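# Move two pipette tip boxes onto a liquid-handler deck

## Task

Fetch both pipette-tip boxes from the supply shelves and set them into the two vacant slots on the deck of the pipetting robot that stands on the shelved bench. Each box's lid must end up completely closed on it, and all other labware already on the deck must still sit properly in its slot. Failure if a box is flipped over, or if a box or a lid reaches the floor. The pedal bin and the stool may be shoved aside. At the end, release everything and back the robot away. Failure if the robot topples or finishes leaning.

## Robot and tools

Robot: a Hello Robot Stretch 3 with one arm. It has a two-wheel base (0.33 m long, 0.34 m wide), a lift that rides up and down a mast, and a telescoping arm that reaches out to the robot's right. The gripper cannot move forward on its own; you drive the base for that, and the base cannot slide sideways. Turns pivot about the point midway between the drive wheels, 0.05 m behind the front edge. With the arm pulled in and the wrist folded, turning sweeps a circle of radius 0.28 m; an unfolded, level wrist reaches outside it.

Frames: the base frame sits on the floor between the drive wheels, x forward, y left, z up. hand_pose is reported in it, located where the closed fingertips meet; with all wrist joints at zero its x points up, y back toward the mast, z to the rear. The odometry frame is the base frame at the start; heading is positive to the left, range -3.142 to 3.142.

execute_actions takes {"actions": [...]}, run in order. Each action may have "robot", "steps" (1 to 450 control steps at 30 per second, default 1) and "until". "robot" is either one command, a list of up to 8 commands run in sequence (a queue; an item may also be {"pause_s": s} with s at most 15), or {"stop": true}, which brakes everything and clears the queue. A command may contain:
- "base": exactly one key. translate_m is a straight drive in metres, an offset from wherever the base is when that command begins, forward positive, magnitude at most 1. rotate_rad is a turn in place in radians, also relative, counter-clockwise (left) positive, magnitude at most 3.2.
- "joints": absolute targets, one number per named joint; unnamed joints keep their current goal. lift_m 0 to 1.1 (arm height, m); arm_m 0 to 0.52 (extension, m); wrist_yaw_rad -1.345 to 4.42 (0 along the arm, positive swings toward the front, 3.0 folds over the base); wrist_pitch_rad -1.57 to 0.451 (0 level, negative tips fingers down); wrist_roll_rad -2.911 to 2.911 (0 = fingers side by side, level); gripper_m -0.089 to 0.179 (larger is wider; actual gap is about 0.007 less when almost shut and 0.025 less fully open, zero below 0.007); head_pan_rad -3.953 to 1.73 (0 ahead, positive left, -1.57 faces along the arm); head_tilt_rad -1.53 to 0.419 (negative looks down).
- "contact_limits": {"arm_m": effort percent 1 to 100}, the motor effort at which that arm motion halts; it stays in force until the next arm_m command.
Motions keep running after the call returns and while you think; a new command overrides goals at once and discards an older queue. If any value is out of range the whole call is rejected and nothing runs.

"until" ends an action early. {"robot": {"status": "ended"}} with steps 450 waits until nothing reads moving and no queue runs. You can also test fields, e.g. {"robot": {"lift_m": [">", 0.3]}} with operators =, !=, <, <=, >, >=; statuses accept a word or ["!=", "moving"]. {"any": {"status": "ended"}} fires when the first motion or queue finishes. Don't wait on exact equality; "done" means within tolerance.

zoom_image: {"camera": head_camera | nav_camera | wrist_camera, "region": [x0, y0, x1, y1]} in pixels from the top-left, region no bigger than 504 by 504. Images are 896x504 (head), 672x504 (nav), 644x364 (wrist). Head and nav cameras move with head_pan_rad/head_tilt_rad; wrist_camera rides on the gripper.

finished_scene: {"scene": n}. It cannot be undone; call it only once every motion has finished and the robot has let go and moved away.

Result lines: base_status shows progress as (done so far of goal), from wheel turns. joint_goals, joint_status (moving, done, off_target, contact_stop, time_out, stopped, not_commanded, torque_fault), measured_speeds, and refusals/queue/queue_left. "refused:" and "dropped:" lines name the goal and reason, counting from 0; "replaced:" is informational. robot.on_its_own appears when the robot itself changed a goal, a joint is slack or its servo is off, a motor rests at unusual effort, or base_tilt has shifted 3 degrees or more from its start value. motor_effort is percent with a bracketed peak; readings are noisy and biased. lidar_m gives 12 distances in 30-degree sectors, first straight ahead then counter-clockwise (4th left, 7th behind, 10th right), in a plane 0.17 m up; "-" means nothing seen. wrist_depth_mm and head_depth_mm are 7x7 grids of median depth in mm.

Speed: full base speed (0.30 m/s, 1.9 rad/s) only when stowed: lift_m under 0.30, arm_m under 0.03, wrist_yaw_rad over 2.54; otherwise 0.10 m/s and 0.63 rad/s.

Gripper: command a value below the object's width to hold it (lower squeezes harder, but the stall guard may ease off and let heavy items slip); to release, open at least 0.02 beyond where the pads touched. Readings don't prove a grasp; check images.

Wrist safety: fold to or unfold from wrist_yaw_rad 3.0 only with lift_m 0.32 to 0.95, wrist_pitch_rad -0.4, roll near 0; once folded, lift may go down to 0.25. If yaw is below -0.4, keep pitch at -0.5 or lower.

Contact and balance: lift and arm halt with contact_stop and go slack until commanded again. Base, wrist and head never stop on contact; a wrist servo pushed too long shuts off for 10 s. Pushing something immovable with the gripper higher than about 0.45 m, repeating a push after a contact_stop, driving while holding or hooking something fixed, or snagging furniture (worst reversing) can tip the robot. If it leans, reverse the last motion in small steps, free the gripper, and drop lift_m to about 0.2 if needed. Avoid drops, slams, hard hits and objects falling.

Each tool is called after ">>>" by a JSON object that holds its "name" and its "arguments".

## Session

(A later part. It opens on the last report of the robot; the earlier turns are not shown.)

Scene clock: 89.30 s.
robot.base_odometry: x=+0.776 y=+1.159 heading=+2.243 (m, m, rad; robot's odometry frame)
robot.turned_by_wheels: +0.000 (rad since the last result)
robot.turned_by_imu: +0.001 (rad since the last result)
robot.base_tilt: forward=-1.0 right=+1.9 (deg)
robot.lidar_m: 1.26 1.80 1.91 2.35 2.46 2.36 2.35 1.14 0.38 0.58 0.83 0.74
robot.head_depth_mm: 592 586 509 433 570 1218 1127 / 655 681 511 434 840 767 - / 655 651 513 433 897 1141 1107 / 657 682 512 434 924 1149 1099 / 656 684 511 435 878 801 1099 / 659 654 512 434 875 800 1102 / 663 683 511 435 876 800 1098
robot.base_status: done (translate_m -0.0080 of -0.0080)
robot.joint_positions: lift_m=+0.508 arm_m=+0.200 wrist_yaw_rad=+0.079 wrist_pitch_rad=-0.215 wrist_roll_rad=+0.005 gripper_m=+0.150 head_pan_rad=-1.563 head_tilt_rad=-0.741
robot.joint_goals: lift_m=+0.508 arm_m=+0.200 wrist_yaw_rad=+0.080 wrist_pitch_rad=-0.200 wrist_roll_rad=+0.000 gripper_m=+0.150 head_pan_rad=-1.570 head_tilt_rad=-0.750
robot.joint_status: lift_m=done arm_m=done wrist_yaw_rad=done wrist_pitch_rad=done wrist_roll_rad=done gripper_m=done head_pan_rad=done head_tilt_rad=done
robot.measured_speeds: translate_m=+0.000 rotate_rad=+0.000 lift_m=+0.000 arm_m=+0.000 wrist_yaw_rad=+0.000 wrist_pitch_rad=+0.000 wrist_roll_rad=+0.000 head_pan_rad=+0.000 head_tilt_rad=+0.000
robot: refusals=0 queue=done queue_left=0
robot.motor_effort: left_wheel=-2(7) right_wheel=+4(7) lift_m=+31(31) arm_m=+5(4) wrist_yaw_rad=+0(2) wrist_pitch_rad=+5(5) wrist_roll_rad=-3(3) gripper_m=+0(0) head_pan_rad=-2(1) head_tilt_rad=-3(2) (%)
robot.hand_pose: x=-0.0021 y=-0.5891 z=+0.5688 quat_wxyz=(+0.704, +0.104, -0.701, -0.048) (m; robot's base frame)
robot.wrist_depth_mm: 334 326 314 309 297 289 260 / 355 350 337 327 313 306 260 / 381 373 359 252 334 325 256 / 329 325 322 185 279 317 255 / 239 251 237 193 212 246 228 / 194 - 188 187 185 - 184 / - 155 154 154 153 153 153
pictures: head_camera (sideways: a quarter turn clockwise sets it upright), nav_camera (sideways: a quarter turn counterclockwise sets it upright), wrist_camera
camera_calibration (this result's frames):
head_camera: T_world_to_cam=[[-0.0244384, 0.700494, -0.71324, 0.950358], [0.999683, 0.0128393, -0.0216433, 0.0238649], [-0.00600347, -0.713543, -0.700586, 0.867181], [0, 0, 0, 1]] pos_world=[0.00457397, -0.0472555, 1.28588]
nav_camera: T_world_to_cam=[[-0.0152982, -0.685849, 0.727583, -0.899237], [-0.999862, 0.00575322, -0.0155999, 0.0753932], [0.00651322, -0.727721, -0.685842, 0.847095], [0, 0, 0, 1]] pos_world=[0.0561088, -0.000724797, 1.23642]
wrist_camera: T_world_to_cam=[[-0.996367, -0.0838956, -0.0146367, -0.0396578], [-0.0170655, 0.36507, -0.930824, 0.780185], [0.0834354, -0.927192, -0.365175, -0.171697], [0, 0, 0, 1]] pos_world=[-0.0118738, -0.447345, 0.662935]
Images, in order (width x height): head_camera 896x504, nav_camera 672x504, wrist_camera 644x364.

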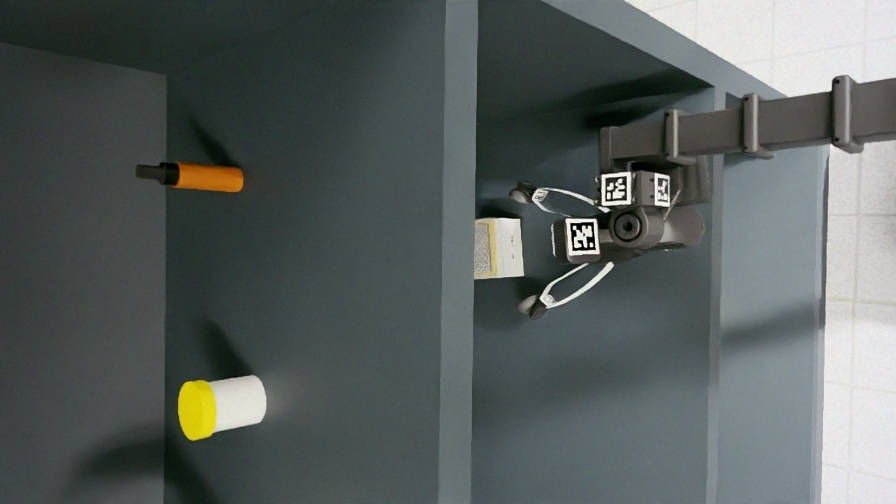

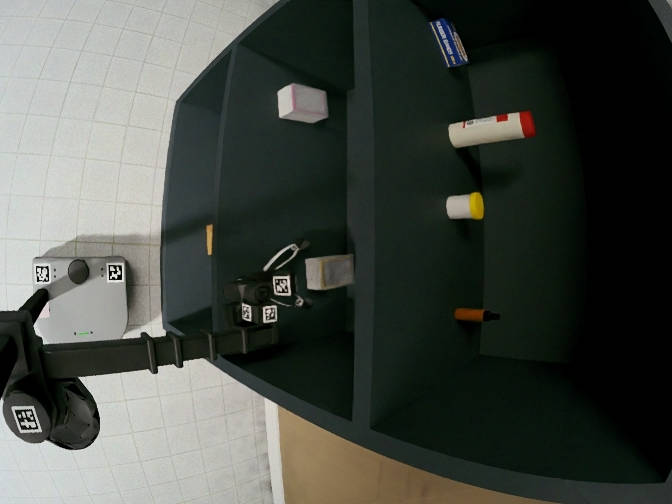

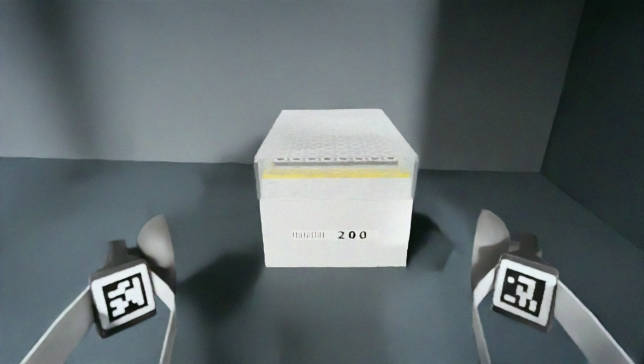

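>>> {"name": "execute_actions", "arguments": {"actions": [{"robot":{"joints":{"arm_m":0.29}},"steps":450,"until":{"robot":{"status":"ended"}}}]}}

Scene clock: 96.60 s.
robot.base_odometry: x=+0.776 y=+1.159 heading=+2.243 (m, m, rad; robot's odometry frame)
robot.turned_by_wheels: +0.000 (rad since the last result)
robot.turned_by_imu: +0.001 (rad since the last result)
robot.base_tilt: forward=-1.0 right=+2.0 (deg)
robot.lidar_m: 1.26 1.80 1.92 2.35 2.46 2.36 2.34 1.14 0.39 0.58 0.82 0.74
robot.head_depth_mm: 592 585 509 434 573 1214 1125 / 651 681 512 434 813 768 - / 655 652 511 435 - 784 1101 / 657 683 512 434 853 802 1103 / 658 680 510 434 876 800 1109 / 659 650 513 435 875 799 1100 / 663 683 513 435 873 799 1102
robot.base_status: done (translate_m -0.0080 of -0.0080)
robot.joint_positions: lift_m=+0.508 arm_m=+0.290 wrist_yaw_rad=+0.079 wrist_pitch_rad=-0.215 wrist_roll_rad=+0.005 gripper_m=+0.150 head_pan_rad=-1.563 head_tilt_rad=-0.741
robot.joint_goals: lift_m=+0.508 arm_m=+0.290 wrist_yaw_rad=+0.080 wrist_pitch_rad=-0.200 wrist_roll_rad=+0.000 gripper_m=+0.150 head_pan_rad=-1.570 head_tilt_rad=-0.750
robot.joint_status: lift_m=done arm_m=done wrist_yaw_rad=done wrist_pitch_rad=done wrist_roll_rad=done gripper_m=done head_pan_rad=done head_tilt_rad=done
robot.measured_speeds: translate_m=+0.000 rotate_rad=+0.000 lift_m=+0.000 arm_m=+0.000 wrist_yaw_rad=+0.000 wrist_pitch_rad=+0.000 wrist_roll_rad=+0.000 head_pan_rad=+0.000 head_tilt_rad=+0.000
robot: refusals=0 queue=done queue_left=0
robot.motor_effort: left_wheel=-2(2) right_wheel=+4(3) lift_m=+31(31) arm_m=+5(3) wrist_yaw_rad=+1(1) wrist_pitch_rad=+5(4) wrist_roll_rad=-3(3) gripper_m=+0(0) head_pan_rad=-1(1) head_tilt_rad=-3(3) (%)
robot.hand_pose: x=-0.0021 y=-0.6791 z=+0.5688 quat_wxyz=(+0.704, +0.104, -0.701, -0.048) (m; robot's base frame)
robot.wrist_depth_mm: 247 239 231 225 219 213 206 / 260 256 248 239 232 227 219 / 281 270 262 255 246 239 232 / 298 287 276 158 255 255 243 / 239 251 124 116 123 245 231 / 191 - 102 101 101 - 184 / - 155 104 104 104 153 152
pictures: head_camera (sideways: a quarter turn clockwise sets it upright), nav_camera (sideways: a quarter turn counterclockwise sets it upright), wrist_camera
camera_calibration (this result's frames):
head_camera: T_world_to_cam=[[-0.0244385, 0.700494, -0.71324, 0.950358], [0.999683, 0.0128394, -0.0216433, 0.0238649], [-0.00600339, -0.713543, -0.700586, 0.867181], [0, 0, 0, 1]] pos_world=[0.00457398, -0.0472555, 1.28588]
nav_camera: T_world_to_cam=[[-0.0152981, -0.685849, 0.727583, -0.899236], [-0.999862, 0.0057531, -0.0155999, 0.0753932], [0.00651331, -0.727721, -0.685842, 0.847095], [0, 0, 0, 1]] pos_world=[0.0561088, -0.000724779, 1.23642]
wrist_camera: T_world_to_cam=[[-0.996355, -0.0840355, -0.0146368, -0.0472688], [-0.0171168, 0.365067, -0.930824, 0.813039], [0.0835657, -0.927181, -0.365175, -0.255135], [0, 0, 0, 1]] pos_world=[-0.0118594, -0.537342, 0.662935]
Images, in order (width x height): head_camera 896x504, nav_camera 672x504, wrist_camera 644x364.

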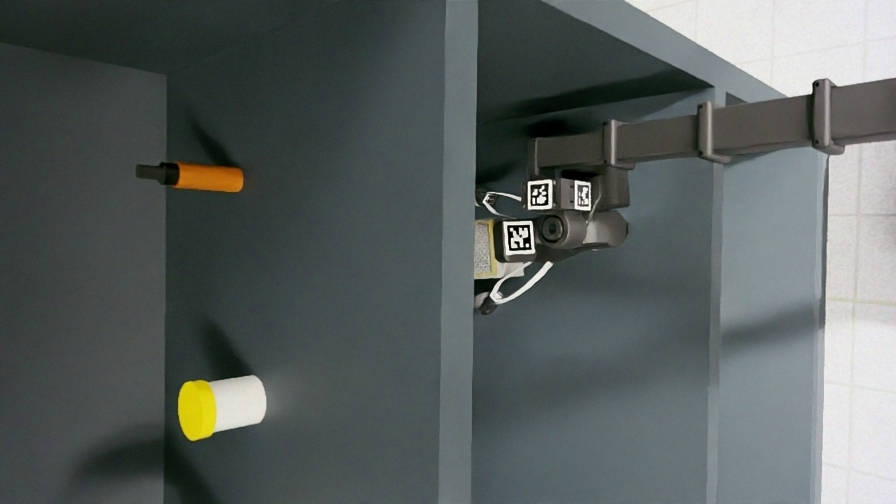

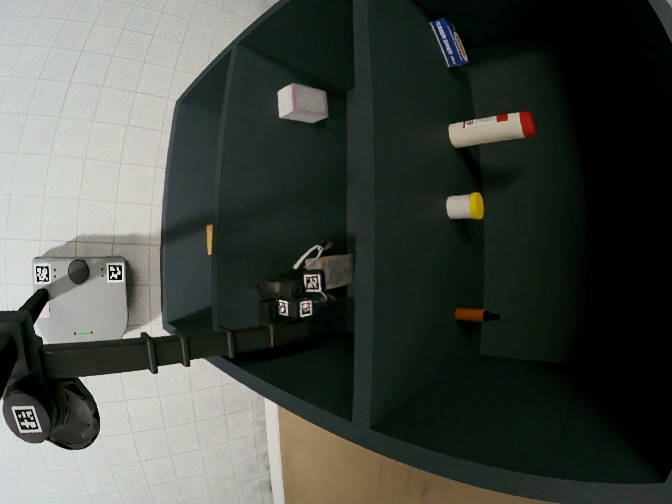

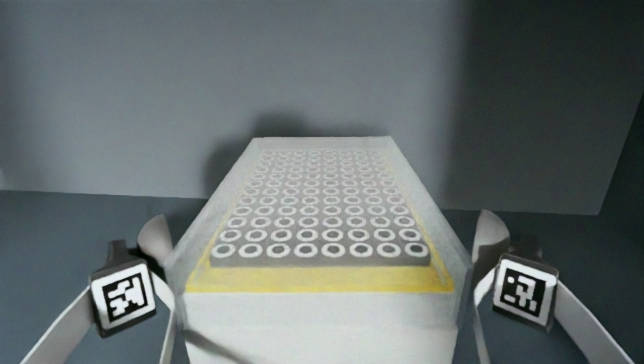

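>>> {"name": "execute_actions", "arguments": {"actions": [{"robot":{"joints":{"gripper_m":0.06}},"steps":150,"until":{"robot":{"status":"ended"}}},{"robot":{"joints":{"lift_m":0.54}},"steps":200,"until":{"robot":{"status":"ended"}}}]}}

Scene clock: 101.30 s.
robot.base_odometry: x=+0.776 y=+1.159 heading=+2.243 (m, m, rad; robot's odometry frame)
robot.turned_by_wheels: +0.000 (rad since the last result)
robot.turned_by_imu: +0.001 (rad since the last result)
robot.base_tilt: forward=-1.0 right=+2.0 (deg)
robot.lidar_m: 1.26 1.80 1.92 2.35 2.46 2.37 2.34 1.14 0.39 0.58 0.82 0.74
robot.head_depth_mm: 593 587 510 433 572 1211 1128 / 656 683 511 434 793 768 - / 654 648 511 434 - 781 1098 / 656 681 512 431 857 798 1105 / 658 684 511 435 875 801 1104 / 660 651 514 435 878 802 1102 / 661 684 512 436 879 801 1107
robot.base_status: done (translate_m -0.0080 of -0.0080)
robot.joint_positions: lift_m=+0.540 arm_m=+0.290 wrist_yaw_rad=+0.080 wrist_pitch_rad=-0.216 wrist_roll_rad=+0.005 gripper_m=+0.065 head_pan_rad=-1.563 head_tilt_rad=-0.741
robot.joint_goals: lift_m=+0.540 arm_m=+0.290 wrist_yaw_rad=+0.080 wrist_pitch_rad=-0.200 wrist_roll_rad=+0.000 gripper_m=+0.064 head_pan_rad=-1.570 head_tilt_rad=-0.750
robot.joint_status: lift_m=done arm_m=done wrist_yaw_rad=done wrist_pitch_rad=done wrist_roll_rad=done gripper_m=done head_pan_rad=done head_tilt_rad=done
robot.measured_speeds: translate_m=+0.000 rotate_rad=+0.000 lift_m=+0.000 arm_m=+0.000 wrist_yaw_rad=+0.000 wrist_pitch_rad=+0.000 wrist_roll_rad=+0.000 head_pan_rad=+0.000 head_tilt_rad=+0.000
robot: refusals=0 queue=done queue_left=0
robot.motor_effort: left_wheel=-2(2) right_wheel=+2(4) lift_m=+43(45) arm_m=+5(5) wrist_yaw_rad=+0(0) wrist_pitch_rad=+6(5) wrist_roll_rad=-3(3) gripper_m=-28(100) head_pan_rad=-2(3) head_tilt_rad=-4(3) (%)
robot.hand_pose: x=-0.0019 y=-0.6789 z=+0.5999 quat_wxyz=(+0.704, +0.105, -0.701, -0.049) (m; robot's base frame)
robot.wrist_depth_mm: 246 240 232 225 219 212 206 / 262 254 248 237 231 225 219 / 280 271 261 253 247 239 231 / 304 293 282 267 261 255 243 / 300 305 279 174 268 265 255 / 233 - 215 137 156 - 228 / 199 190 119 118 118 183 188
pictures: head_camera (sideways: a quarter turn clockwise sets it upright), nav_camera (sideways: a quarter turn counterclockwise sets it upright), wrist_camera
camera_calibration (this result's frames):
head_camera: T_world_to_cam=[[-0.0244386, 0.700494, -0.71324, 0.950358], [0.999683, 0.0128395, -0.0216433, 0.0238649], [-0.0060033, -0.713543, -0.700586, 0.867181], [0, 0, 0, 1]] pos_world=[0.00457399, -0.0472555, 1.28588]
nav_camera: T_world_to_cam=[[-0.015298, -0.685849, 0.727583, -0.899236], [-0.999862, 0.00575298, -0.0155999, 0.0753932], [0.0065134, -0.727721, -0.685842, 0.847095], [0, 0, 0, 1]] pos_world=[0.0561088, -0.000724773, 1.23642]
wrist_camera: T_world_to_cam=[[-0.996277, -0.0849559, -0.0146459, -0.0471994], [-0.0175979, 0.366725, -0.930163, 0.842668], [0.0843938, -0.926442, -0.366855, -0.242139], [0, 0, 0, 1]] pos_world=[-0.0117595, -0.537365, 0.694297]
Images, in order (width x height): head_camera 896x504, nav_camera 672x504, wrist_camera 644x364.

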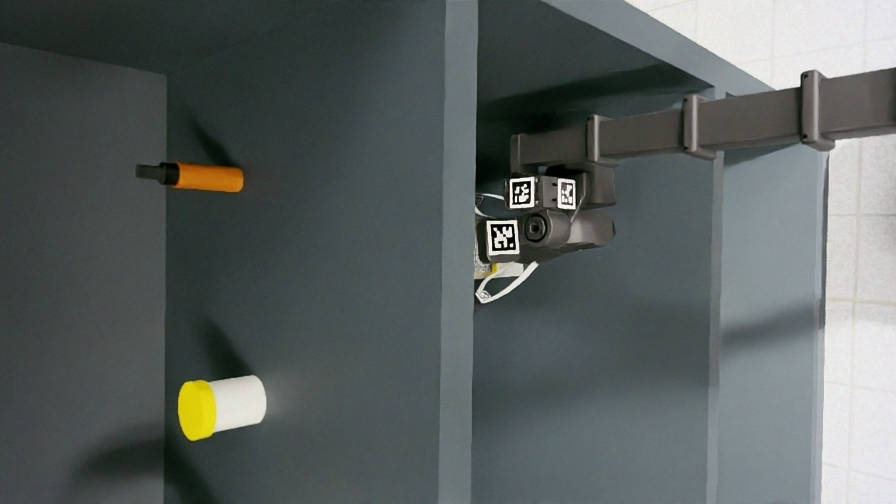

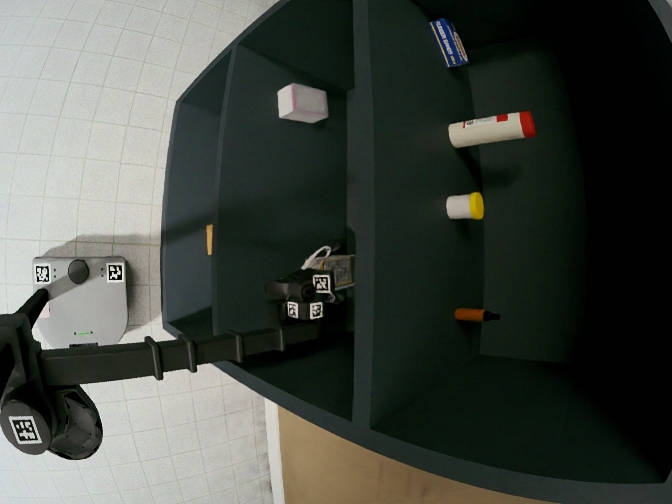

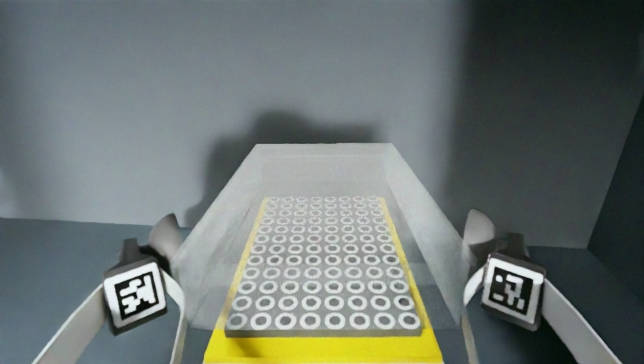

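>>> {"name": "execute_actions", "arguments": {"actions": [{"robot":{"joints":{"lift_m":0.509}},"steps":200,"until":{"robot":{"status":"ended"}}},{"robot":{"joints":{"gripper_m":0.15}},"steps":150,"until":{"robot":{"status":"ended"}}},{"robot":{"joints":{"arm_m":0.2}},"steps":200,"until":{"robot":{"status":"ended"}}}]}}

Scene clock: 108.57 s.
robot.base_odometry: x=+0.776 y=+1.159 heading=+2.243 (m, m, rad; robot's odometry frame)
robot.turned_by_wheels: +0.000 (rad since the last result)
robot.turned_by_imu: +0.001 (rad since the last result)
robot.base_tilt: forward=-1.1 right=+2.0 (deg)
robot.lidar_m: 1.26 1.80 1.92 2.35 2.47 2.36 2.34 1.14 0.39 0.58 0.83 0.74
robot.head_depth_mm: 593 586 508 434 572 1225 1130 / 654 680 512 435 837 766 - / 657 651 512 433 898 1145 1100 / 658 681 513 434 919 968 1097 / 659 682 511 434 875 805 1098 / 661 653 513 435 878 801 1106 / 663 683 512 436 877 803 1100
robot.base_status: done (translate_m -0.0080 of -0.0080)
robot.joint_positions: lift_m=+0.509 arm_m=+0.200 wrist_yaw_rad=+0.080 wrist_pitch_rad=-0.216 wrist_roll_rad=+0.005 gripper_m=+0.150 head_pan_rad=-1.563 head_tilt_rad=-0.741
robot.joint_goals: lift_m=+0.509 arm_m=+0.200 wrist_yaw_rad=+0.080 wrist_pitch_rad=-0.200 wrist_roll_rad=+0.000 gripper_m=+0.150 head_pan_rad=-1.570 head_tilt_rad=-0.750
robot.joint_status: lift_m=done arm_m=done wrist_yaw_rad=done wrist_pitch_rad=done wrist_roll_rad=done gripper_m=done head_pan_rad=done head_tilt_rad=done
robot.measured_speeds: translate_m=+0.000 rotate_rad=+0.000 lift_m=+0.000 arm_m=+0.000 wrist_yaw_rad=+0.000 wrist_pitch_rad=+0.000 wrist_roll_rad=+0.000 head_pan_rad=+0.000 head_tilt_rad=+0.000
robot: refusals=0 queue=done queue_left=0
robot.motor_effort: left_wheel=-2(2) right_wheel=+4(3) lift_m=+31(42) arm_m=-6(5) wrist_yaw_rad=-1(0) wrist_pitch_rad=+5(6) wrist_roll_rad=-3(3) gripper_m=+0(88) head_pan_rad=-1(2) head_tilt_rad=-4(3) (%)
robot.hand_pose: x=-0.0019 y=-0.5896 z=+0.5694 quat_wxyz=(+0.704, +0.105, -0.701, -0.049) (m; robot's base frame)
robot.wrist_depth_mm: 333 322 318 308 299 288 260 / 358 344 335 324 315 305 261 / 382 369 351 251 333 325 258 / 329 326 325 185 279 321 255 / 240 254 237 193 213 245 228 / 194 - 188 188 187 - 185 / - 156 156 155 154 154 153
pictures: head_camera (sideways: a quarter turn clockwise sets it upright), nav_camera (sideways: a quarter turn counterclockwise sets it upright), wrist_camera
camera_calibration (this result's frames):
head_camera: T_world_to_cam=[[-0.0244387, 0.700494, -0.71324, 0.950358], [0.999683, 0.0128397, -0.0216433, 0.0238649], [-0.00600322, -0.713543, -0.700586, 0.867181], [0, 0, 0, 1]] pos_world=[0.00457399, -0.0472555, 1.28588]
nav_camera: T_world_to_cam=[[-0.0152979, -0.685849, 0.727583, -0.899236], [-0.999862, 0.00575286, -0.0155999, 0.0753932], [0.00651348, -0.727721, -0.685842, 0.847095], [0, 0, 0, 1]] pos_world=[0.0561088, -0.000724763, 1.23642]
wrist_camera: T_world_to_cam=[[-0.996277, -0.0849812, -0.0145237, -0.0401459], [-0.0177206, 0.366716, -0.930164, 0.781508], [0.0843726, -0.926443, -0.366857, -0.17062], [0, 0, 0, 1]] pos_world=[-0.011752, -0.448073, 0.663754]
Images, in order (width x height): head_camera 896x504, nav_camera 672x504, wrist_camera 644x364.

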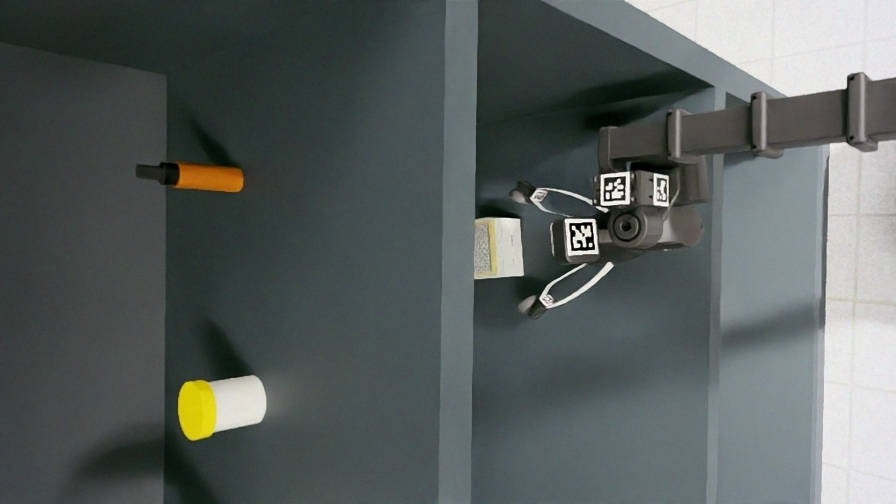

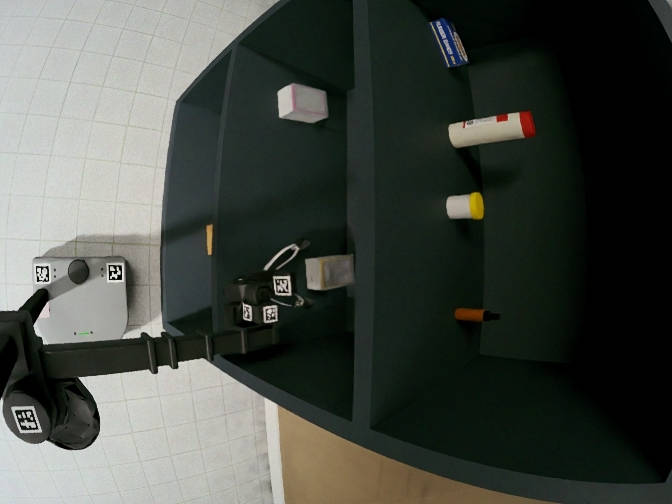

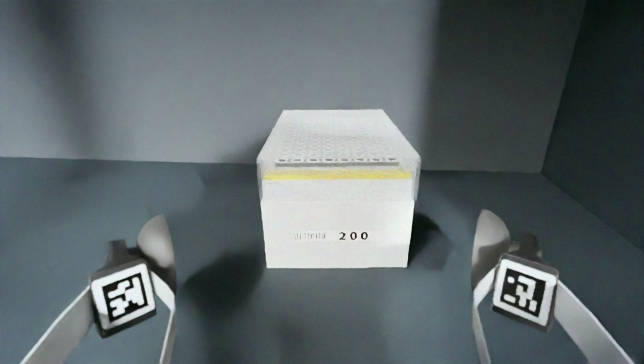

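>>> {"name": "execute_actions", "arguments": {"actions": [{"robot":[{"joints":{"wrist_pitch_rad":-0.07}},{"joints":{"lift_m":0.475}}],"steps":300,"until":{"robot":{"status":"ended"}}}]}}

Scene clock: 117.07 s.
robot.base_odometry: x=+0.776 y=+1.159 heading=+2.243 (m, m, rad; robot's odometry frame)
robot.turned_by_wheels: +0.000 (rad since the last result)
robot.turned_by_imu: +0.001 (rad since the last result)
robot.base_tilt: forward=-1.1 right=+1.9 (deg)
robot.lidar_m: 1.26 1.80 1.92 2.35 2.47 2.37 2.34 1.14 0.38 0.58 0.82 0.74
robot.head_depth_mm: 591 586 510 433 572 1211 1132 / 653 684 511 434 838 781 1129 / 657 651 513 434 880 1145 1100 / 655 682 512 434 897 1144 1097 / 659 681 511 436 877 803 1106 / 659 650 511 434 878 805 1106 / 662 683 512 435 880 800 1100
robot.base_status: done (translate_m -0.0080 of -0.0080)
robot.joint_positions: lift_m=+0.475 arm_m=+0.200 wrist_yaw_rad=+0.080 wrist_pitch_rad=-0.094 wrist_roll_rad=+0.005 gripper_m=+0.150 head_pan_rad=-1.563 head_tilt_rad=-0.741
robot.joint_goals: lift_m=+0.475 arm_m=+0.200 wrist_yaw_rad=+0.080 wrist_pitch_rad=-0.070 wrist_roll_rad=+0.000 gripper_m=+0.150 head_pan_rad=-1.570 head_tilt_rad=-0.750
robot.joint_status: lift_m=done arm_m=done wrist_yaw_rad=done wrist_pitch_rad=done wrist_roll_rad=done gripper_m=done head_pan_rad=done head_tilt_rad=done
robot.measured_speeds: translate_m=+0.000 rotate_rad=+0.000 lift_m=+0.000 arm_m=+0.000 wrist_yaw_rad=+0.000 wrist_pitch_rad=+0.000 wrist_roll_rad=+0.000 head_pan_rad=+0.000 head_tilt_rad=+0.000
robot: refusals=0 queue=done queue_left=0
robot.motor_effort: left_wheel=-2(2) right_wheel=+4(4) lift_m=+31(31) arm_m=-6(6) wrist_yaw_rad=-1(0) wrist_pitch_rad=+8(8) wrist_roll_rad=-3(3) gripper_m=+0(0) head_pan_rad=-2(2) head_tilt_rad=-4(2) (%)
robot.hand_pose: x=-0.0012 y=-0.5974 z=+0.5659 quat_wxyz=(+0.706, +0.062, -0.706, -0.005) (m; robot's base frame)
robot.wrist_depth_mm: 341 329 322 308 302 295 260 / 358 344 337 325 312 307 260 / 371 361 347 333 330 318 258 / 382 373 357 181 308 330 258 / 255 269 248 183 186 260 229 / 191 - 185 184 182 - 180 / - 147 147 147 146 145 144
pictures: head_camera (sideways: a quarter turn clockwise sets it upright), nav_camera (sideways: a quarter turn counterclockwise sets it upright), wrist_camera
camera_calibration (this result's frames):
head_camera: T_world_to_cam=[[-0.0244386, 0.700494, -0.71324, 0.950358], [0.999683, 0.0128395, -0.0216433, 0.0238649], [-0.0060033, -0.713543, -0.700586, 0.867181], [0, 0, 0, 1]] pos_world=[0.00457399, -0.0472555, 1.28588]
nav_camera: T_world_to_cam=[[-0.015298, -0.685849, 0.727583, -0.899236], [-0.999862, 0.00575298, -0.0155999, 0.0753932], [0.0065134, -0.727721, -0.685842, 0.847095], [0, 0, 0, 1]] pos_world=[0.0561088, -0.000724769, 1.23642]
wrist_camera: T_world_to_cam=[[-0.996129, -0.0868093, -0.0138055, -0.0417085], [-0.00843864, 0.250777, -0.968008, 0.733276], [0.0874942, -0.964145, -0.250539, -0.267458], [0, 0, 0, 1]] pos_world=[-0.0119582, -0.445378, 0.642233]
Images, in order (width x height): head_camera 896x504, nav_camera 672x504, wrist_camera 644x364.

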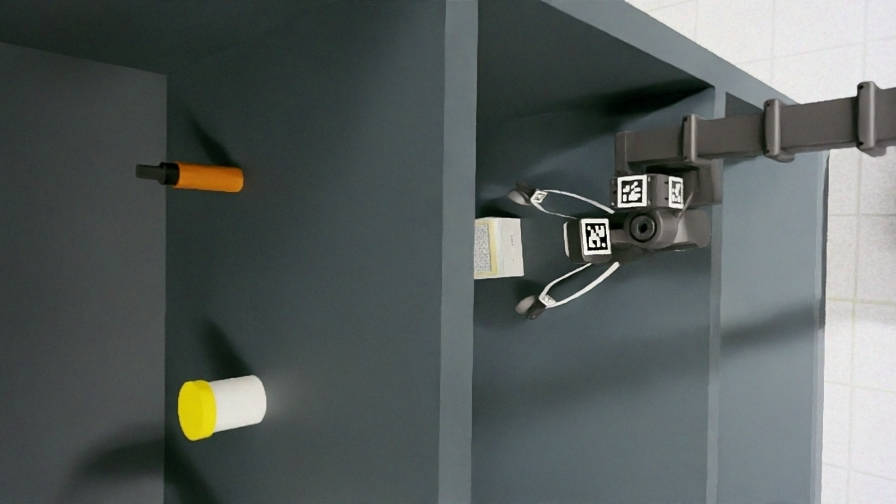

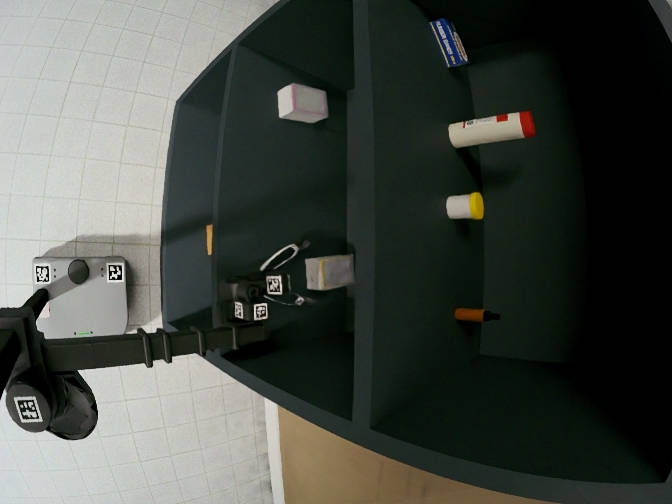

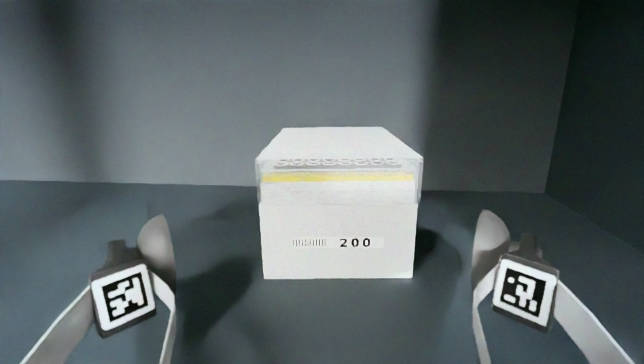

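>>> {"name": "execute_actions", "arguments": {"actions": [{"robot":[{"joints":{"lift_m":0.470}},{"base":{"translate_m":-0.003},"joints":{"arm_m":0.262}}],"steps":300,"until":{"robot":{"status":"ended"}}},{"robot":{"joints":{"gripper_m":0.06}},"steps":150,"until":{"robot":{"status":"ended"}}},{"robot":{"joints":{"lift_m":0.485}},"steps":200,"until":{"robot":{"status":"ended"}}}]}}

Scene clock: 123.87 s.
robot.base_odometry: x=+0.776 y=+1.159 heading=+2.243 (m, m, rad; robot's odometry frame)
robot.turned_by_wheels: +0.000 (rad since the last result)
robot.turned_by_imu: +0.001 (rad since the last result)
robot.base_tilt: forward=-1.1 right=+1.8 (deg)
robot.lidar_m: 1.26 1.80 1.92 2.35 2.47 2.37 2.34 1.14 0.39 0.58 0.82 0.74
robot.head_depth_mm: 594 587 509 434 572 1216 1126 / 654 681 512 435 836 785 1140 / 654 649 512 435 898 1145 1104 / 657 685 513 434 900 1153 1112 / 660 683 513 434 881 799 1110 / 659 652 512 434 877 803 1109 / 660 683 513 434 876 799 1108
robot.base_status: done (translate_m -0.0080 of -0.0080)
robot.joint_positions: lift_m=+0.485 arm_m=+0.200 wrist_yaw_rad=+0.080 wrist_pitch_rad=-0.087 wrist_roll_rad=+0.005 gripper_m=+0.060 head_pan_rad=-1.563 head_tilt_rad=-0.741
robot.joint_goals: lift_m=+0.485 arm_m=+0.200 wrist_yaw_rad=+0.080 wrist_pitch_rad=-0.070 wrist_roll_rad=+0.000 gripper_m=+0.060 head_pan_rad=-1.570 head_tilt_rad=-0.750
robot.joint_status: lift_m=done arm_m=done wrist_yaw_rad=done wrist_pitch_rad=done wrist_roll_rad=done gripper_m=done head_pan_rad=done head_tilt_rad=done
robot.measured_speeds: translate_m=+0.000 rotate_rad=+0.000 lift_m=+0.000 arm_m=+0.000 wrist_yaw_rad=+0.000 wrist_pitch_rad=+0.000 wrist_roll_rad=+0.000 head_pan_rad=+0.000 head_tilt_rad=+0.000
robot: refusals=0 queue=done queue_left=0
robot.motor_effort: left_wheel=-2(2) right_wheel=+4(4) lift_m=+43(45) arm_m=-4(6) wrist_yaw_rad=+0(0) wrist_pitch_rad=+5(7) wrist_roll_rad=-3(3) gripper_m=+0(87) head_pan_rad=-2(2) head_tilt_rad=-2(4) (%)
robot.hand_pose: x=-0.0013 y=-0.5976 z=+0.5772 quat_wxyz=(+0.706, +0.059, -0.706, -0.003) (m; robot's base frame)
robot.wrist_depth_mm: 345 334 320 312 305 293 259 / 361 346 336 323 317 308 258 / 369 364 352 335 329 321 257 / 388 377 363 192 342 332 256 / 279 278 279 188 271 270 241 / 207 206 - 193 192 201 199 / 163 163 162 161 161 160 159
pictures: head_camera (sideways: a quarter turn clockwise sets it upright), nav_camera (sideways: a quarter turn counterclockwise sets it upright), wrist_camera
dropped: robot: command 0 of its queue: lift_m: contact_stop
camera_calibration (this result's frames):
head_camera: T_world_to_cam=[[-0.0244386, 0.700494, -0.71324, 0.950358], [0.999683, 0.0128395, -0.0216433, 0.0238649], [-0.0060033, -0.713543, -0.700586, 0.867181], [0, 0, 0, 1]] pos_world=[0.00457399, -0.0472555, 1.28588]
nav_camera: T_world_to_cam=[[-0.015298, -0.685849, 0.727583, -0.899236], [-0.999862, 0.00575298, -0.0155999, 0.0753932], [0.0065134, -0.727721, -0.685842, 0.847095], [0, 0, 0, 1]] pos_world=[0.0561088, -0.000724769, 1.23642]
wrist_camera: T_world_to_cam=[[-0.99615, -0.086584, -0.0137578, -0.0415176], [-0.00780684, 0.243909, -0.969767, 0.741216], [0.0873219, -0.965925, -0.243646, -0.269855], [0, 0, 0, 1]] pos_world=[-0.0120069, -0.445044, 0.652486]
Images, in order (width x height): head_camera 896x504, nav_camera 672x504, wrist_camera 644x364.

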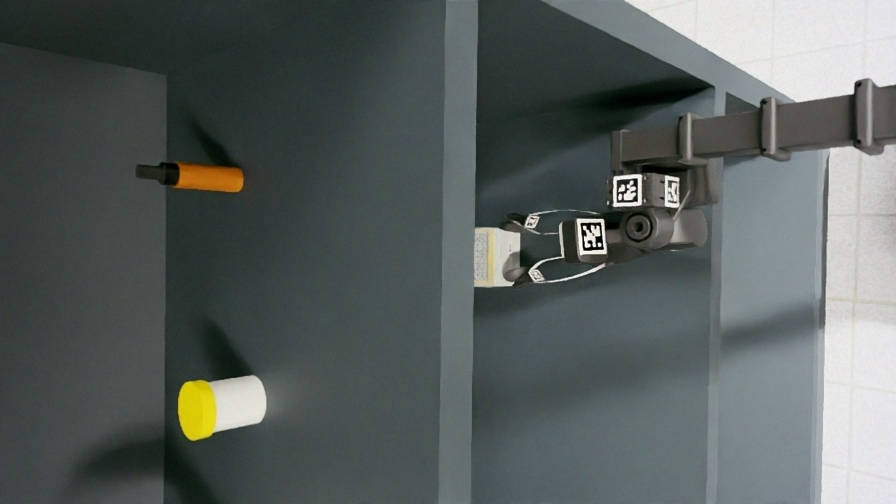

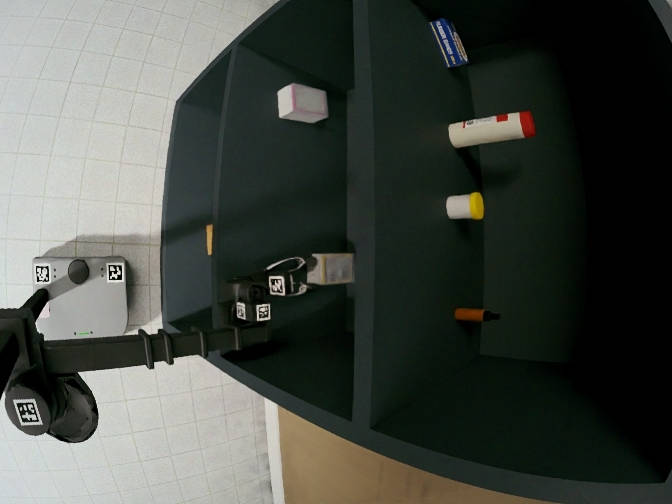

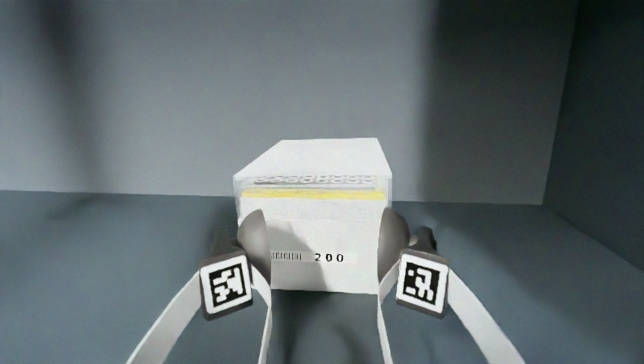

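>>> {"name": "execute_actions", "arguments": {"actions": [{"robot":{"joints":{"gripper_m":0.15,"arm_m":0.17,"wrist_yaw_rad":0.0,"wrist_pitch_rad":-0.12,"lift_m":0.50}},"steps":300,"until":{"robot":{"status":"ended"}}}]}}

Scene clock: 128.07 s.
robot.base_odometry: x=+0.776 y=+1.159 heading=+2.243 (m, m, rad; robot's odometry frame)
robot.turned_by_wheels: +0.000 (rad since the last result)
robot.turned_by_imu: +0.001 (rad since the last result)
robot.base_tilt: forward=-1.1 right=+1.9 (deg)
robot.lidar_m: 1.26 1.80 1.92 2.35 2.46 2.36 2.35 1.14 0.39 0.58 0.82 0.74
robot.head_depth_mm: 593 585 508 434 573 1239 1137 / 654 680 511 435 838 774 - / 656 651 512 434 889 - 1100 / 656 685 512 434 896 1146 1099 / 657 681 513 434 880 798 1099 / 659 653 512 434 878 800 1104 / 660 680 511 435 875 802 1102
robot.base_status: done (translate_m -0.0080 of -0.0080)
robot.joint_positions: lift_m=+0.500 arm_m=+0.170 wrist_yaw_rad=+0.001 wrist_pitch_rad=-0.134 wrist_roll_rad=+0.005 gripper_m=+0.150 head_pan_rad=-1.563 head_tilt_rad=-0.741
robot.joint_goals: lift_m=+0.500 arm_m=+0.170 wrist_yaw_rad=+0.000 wrist_pitch_rad=-0.120 wrist_roll_rad=+0.000 gripper_m=+0.150 head_pan_rad=-1.570 head_tilt_rad=-0.750
robot.joint_status: lift_m=done arm_m=done wrist_yaw_rad=done wrist_pitch_rad=done wrist_roll_rad=done gripper_m=done head_pan_rad=done head_tilt_rad=done
robot.measured_speeds: translate_m=+0.000 rotate_rad=+0.000 lift_m=+0.000 arm_m=+0.000 wrist_yaw_rad=+0.000 wrist_pitch_rad=+0.000 wrist_roll_rad=+0.000 head_pan_rad=+0.000 head_tilt_rad=+0.000
robot: refusals=0 queue=done queue_left=0
robot.motor_effort: left_wheel=-2(2) right_wheel=+4(4) lift_m=+43(46) arm_m=-6(8) wrist_yaw_rad=-1(2) wrist_pitch_rad=+5(4) wrist_roll_rad=-3(2) gripper_m=+0(92) head_pan_rad=-2(3) head_tilt_rad=-3(3) (%)
robot.hand_pose: x=-0.0211 y=-0.5661 z=+0.5804 quat_wxyz=(+0.704, +0.048, -0.707, -0.047) (m; robot's base frame)
robot.wrist_depth_mm: 340 335 336 334 334 323 220 / 362 356 353 349 346 336 220 / 380 377 369 365 365 338 220 / 391 386 244 220 376 333 222 / 278 294 229 226 268 274 219 / 210 - 208 207 206 - 200 / - 167 168 167 166 165 164
pictures: head_camera (sideways: a quarter turn clockwise sets it upright), nav_camera (sideways: a quarter turn counterclockwise sets it upright), wrist_camera
camera_calibration (this result's frames):
head_camera: T_world_to_cam=[[-0.0244386, 0.700494, -0.71324, 0.950358], [0.999683, 0.0128395, -0.0216433, 0.0238649], [-0.0060033, -0.713543, -0.700586, 0.867181], [0, 0, 0, 1]] pos_world=[0.00457399, -0.0472555, 1.28588]
nav_camera: T_world_to_cam=[[-0.015298, -0.685849, 0.727583, -0.899236], [-0.999862, 0.00575298, -0.0155999, 0.0753932], [0.0065134, -0.727721, -0.685842, 0.847095], [0, 0, 0, 1]] pos_world=[0.0561088, -0.000724777, 1.23642]
wrist_camera: T_world_to_cam=[[-0.999872, -0.00767193, -0.014063, -0.0137286], [0.0112467, 0.288962, -0.957275, 0.755117], [0.0114078, -0.95731, -0.288838, -0.2074], [0, 0, 0, 1]] pos_world=[-0.0198535, -0.416852, 0.662756]
Images, in order (width x height): head_camera 896x504, nav_camera 672x504, wrist_camera 644x364.

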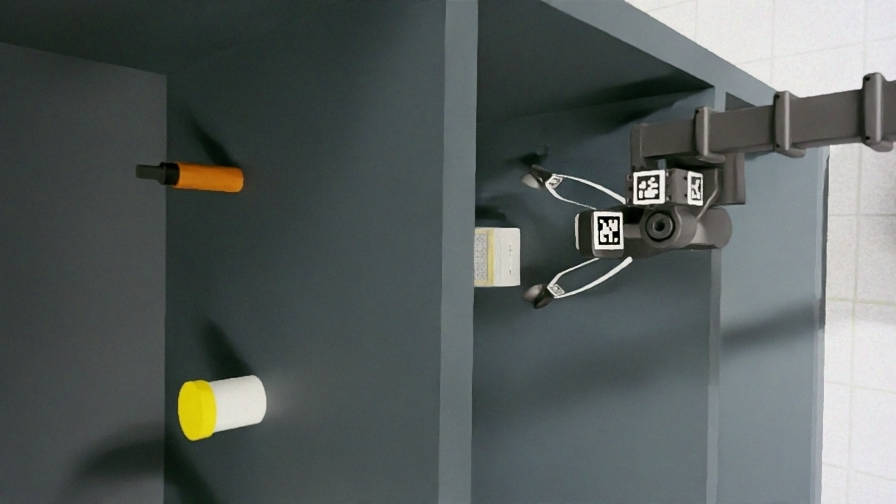

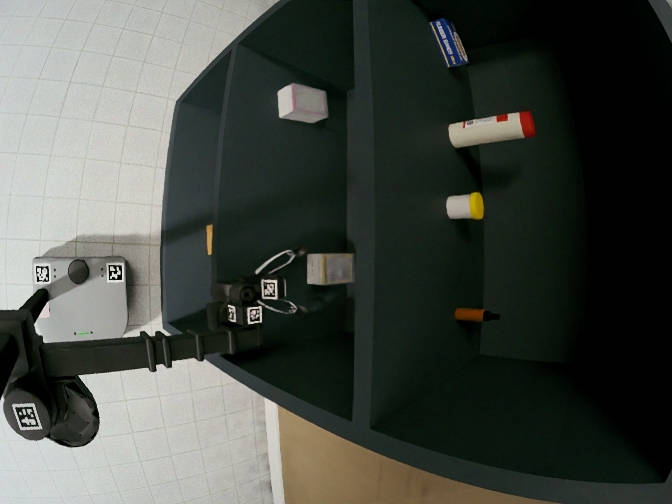

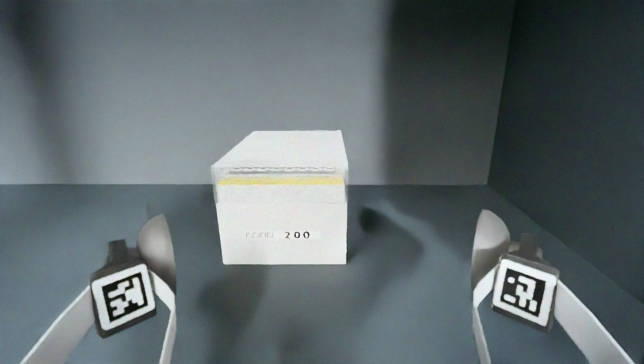

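>>> {"name": "execute_actions", "arguments": {"actions": [{"robot":[{"base":{"translate_m":0.026},"joints":{"lift_m":0.485}},{"joints":{"arm_m":0.272}}],"steps":300,"until":{"robot":{"status":"ended"}}}]}}

Scene clock: 136.20 s.
robot.base_odometry: x=+0.760 y=+1.179 heading=+2.243 (m, m, rad; robot's odometry frame)
robot.turned_by_wheels: +0.000 (rad since the last result)
robot.turned_by_imu: +0.001 (rad since the last result)
robot.base_tilt: forward=-1.1 right=+2.0 (deg)
robot.lidar_m: 1.24 1.48 1.90 2.35 2.46 2.40 2.37 1.14 0.40 0.59 0.82 0.71
robot.head_depth_mm: 629 625 511 434 649 755 1128 / 654 648 512 434 877 783 1114 / 657 683 511 433 944 772 1103 / 657 682 512 435 856 798 1097 / 659 683 512 433 879 799 1096 / 659 650 512 434 879 803 1104 / 663 683 512 437 879 802 1102
robot.base_status: done (translate_m +0.0260 of +0.0260)
robot.joint_positions: lift_m=+0.485 arm_m=+0.272 wrist_yaw_rad=+0.001 wrist_pitch_rad=-0.135 wrist_roll_rad=+0.005 gripper_m=+0.150 head_pan_rad=-1.563 head_tilt_rad=-0.741
robot.joint_goals: lift_m=+0.485 arm_m=+0.272 wrist_yaw_rad=+0.000 wrist_pitch_rad=-0.120 wrist_roll_rad=+0.000 gripper_m=+0.150 head_pan_rad=-1.570 head_tilt_rad=-0.750
robot.joint_status: lift_m=done arm_m=done wrist_yaw_rad=done wrist_pitch_rad=done wrist_roll_rad=done gripper_m=done head_pan_rad=done head_tilt_rad=done
robot.measured_speeds: translate_m=+0.000 rotate_rad=+0.000 lift_m=+0.000 arm_m=+0.000 wrist_yaw_rad=+0.000 wrist_pitch_rad=+0.000 wrist_roll_rad=+0.000 head_pan_rad=+0.000 head_tilt_rad=+0.000
robot: refusals=0 queue=done queue_left=0
robot.motor_effort: left_wheel=-2(4) right_wheel=+2(9) lift_m=+31(43) arm_m=+5(6) wrist_yaw_rad=-1(1) wrist_pitch_rad=+5(4) wrist_roll_rad=-3(2) gripper_m=+0(0) head_pan_rad=-2(2) head_tilt_rad=-3(3) (%)
robot.hand_pose: x=-0.0213 y=-0.6673 z=+0.5657 quat_wxyz=(+0.704, +0.048, -0.707, -0.048) (m; robot's base frame)
robot.wrist_depth_mm: 249 247 246 242 241 238 235 / 262 260 256 254 252 248 242 / 275 272 271 266 263 262 254 / 290 289 278 150 275 275 256 / 244 259 115 114 118 251 231 / 190 - 117 116 117 - 179 / - 148 125 124 125 145 145
pictures: head_camera (sideways: a quarter turn clockwise sets it upright), nav_camera (sideways: a quarter turn counterclockwise sets it upright), wrist_camera
camera_calibration (this result's frames):
head_camera: T_world_to_cam=[[-0.0244385, 0.700494, -0.71324, 0.950358], [0.999683, 0.0128394, -0.0216433, 0.0238649], [-0.00600339, -0.713543, -0.700586, 0.867181], [0, 0, 0, 1]] pos_world=[0.00457398, -0.0472555, 1.28588]
nav_camera: T_world_to_cam=[[-0.0152981, -0.685849, 0.727583, -0.899236], [-0.999862, 0.0057531, -0.0155999, 0.0753932], [0.00651331, -0.727721, -0.685842, 0.847095], [0, 0, 0, 1]] pos_world=[0.0561088, -0.000724787, 1.23642]
wrist_camera: T_world_to_cam=[[-0.999877, -0.00697276, -0.0140671, -0.0144164], [0.0114455, 0.289595, -0.957081, 0.770619], [0.0107473, -0.957124, -0.28948, -0.308105], [0, 0, 0, 1]] pos_world=[-0.0199235, -0.518163, 0.648152]
Images, in order (width x height): head_camera 896x504, nav_camera 672x504, wrist_camera 644x364.

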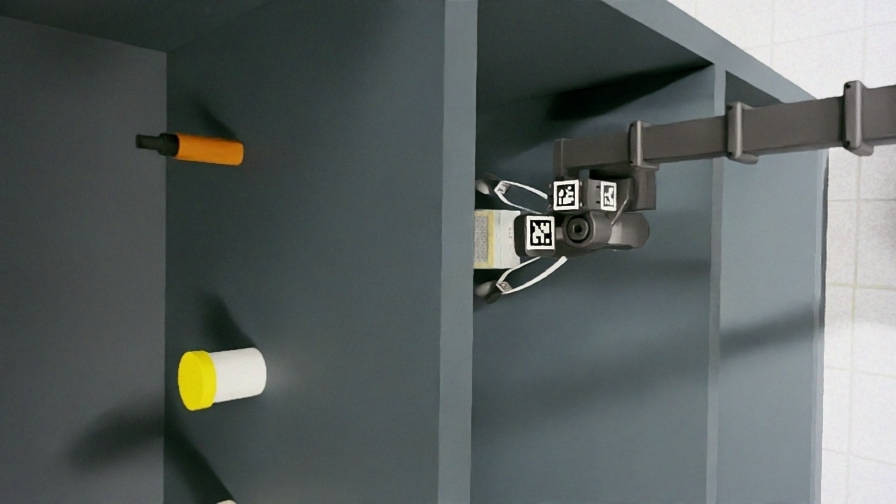

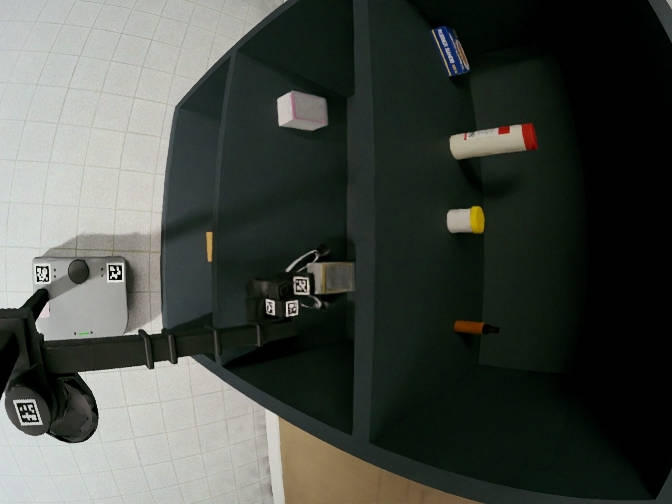

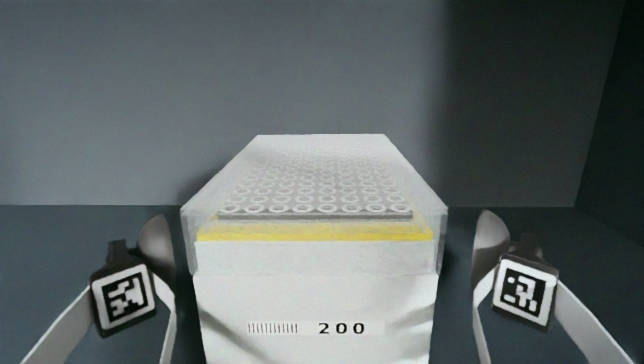

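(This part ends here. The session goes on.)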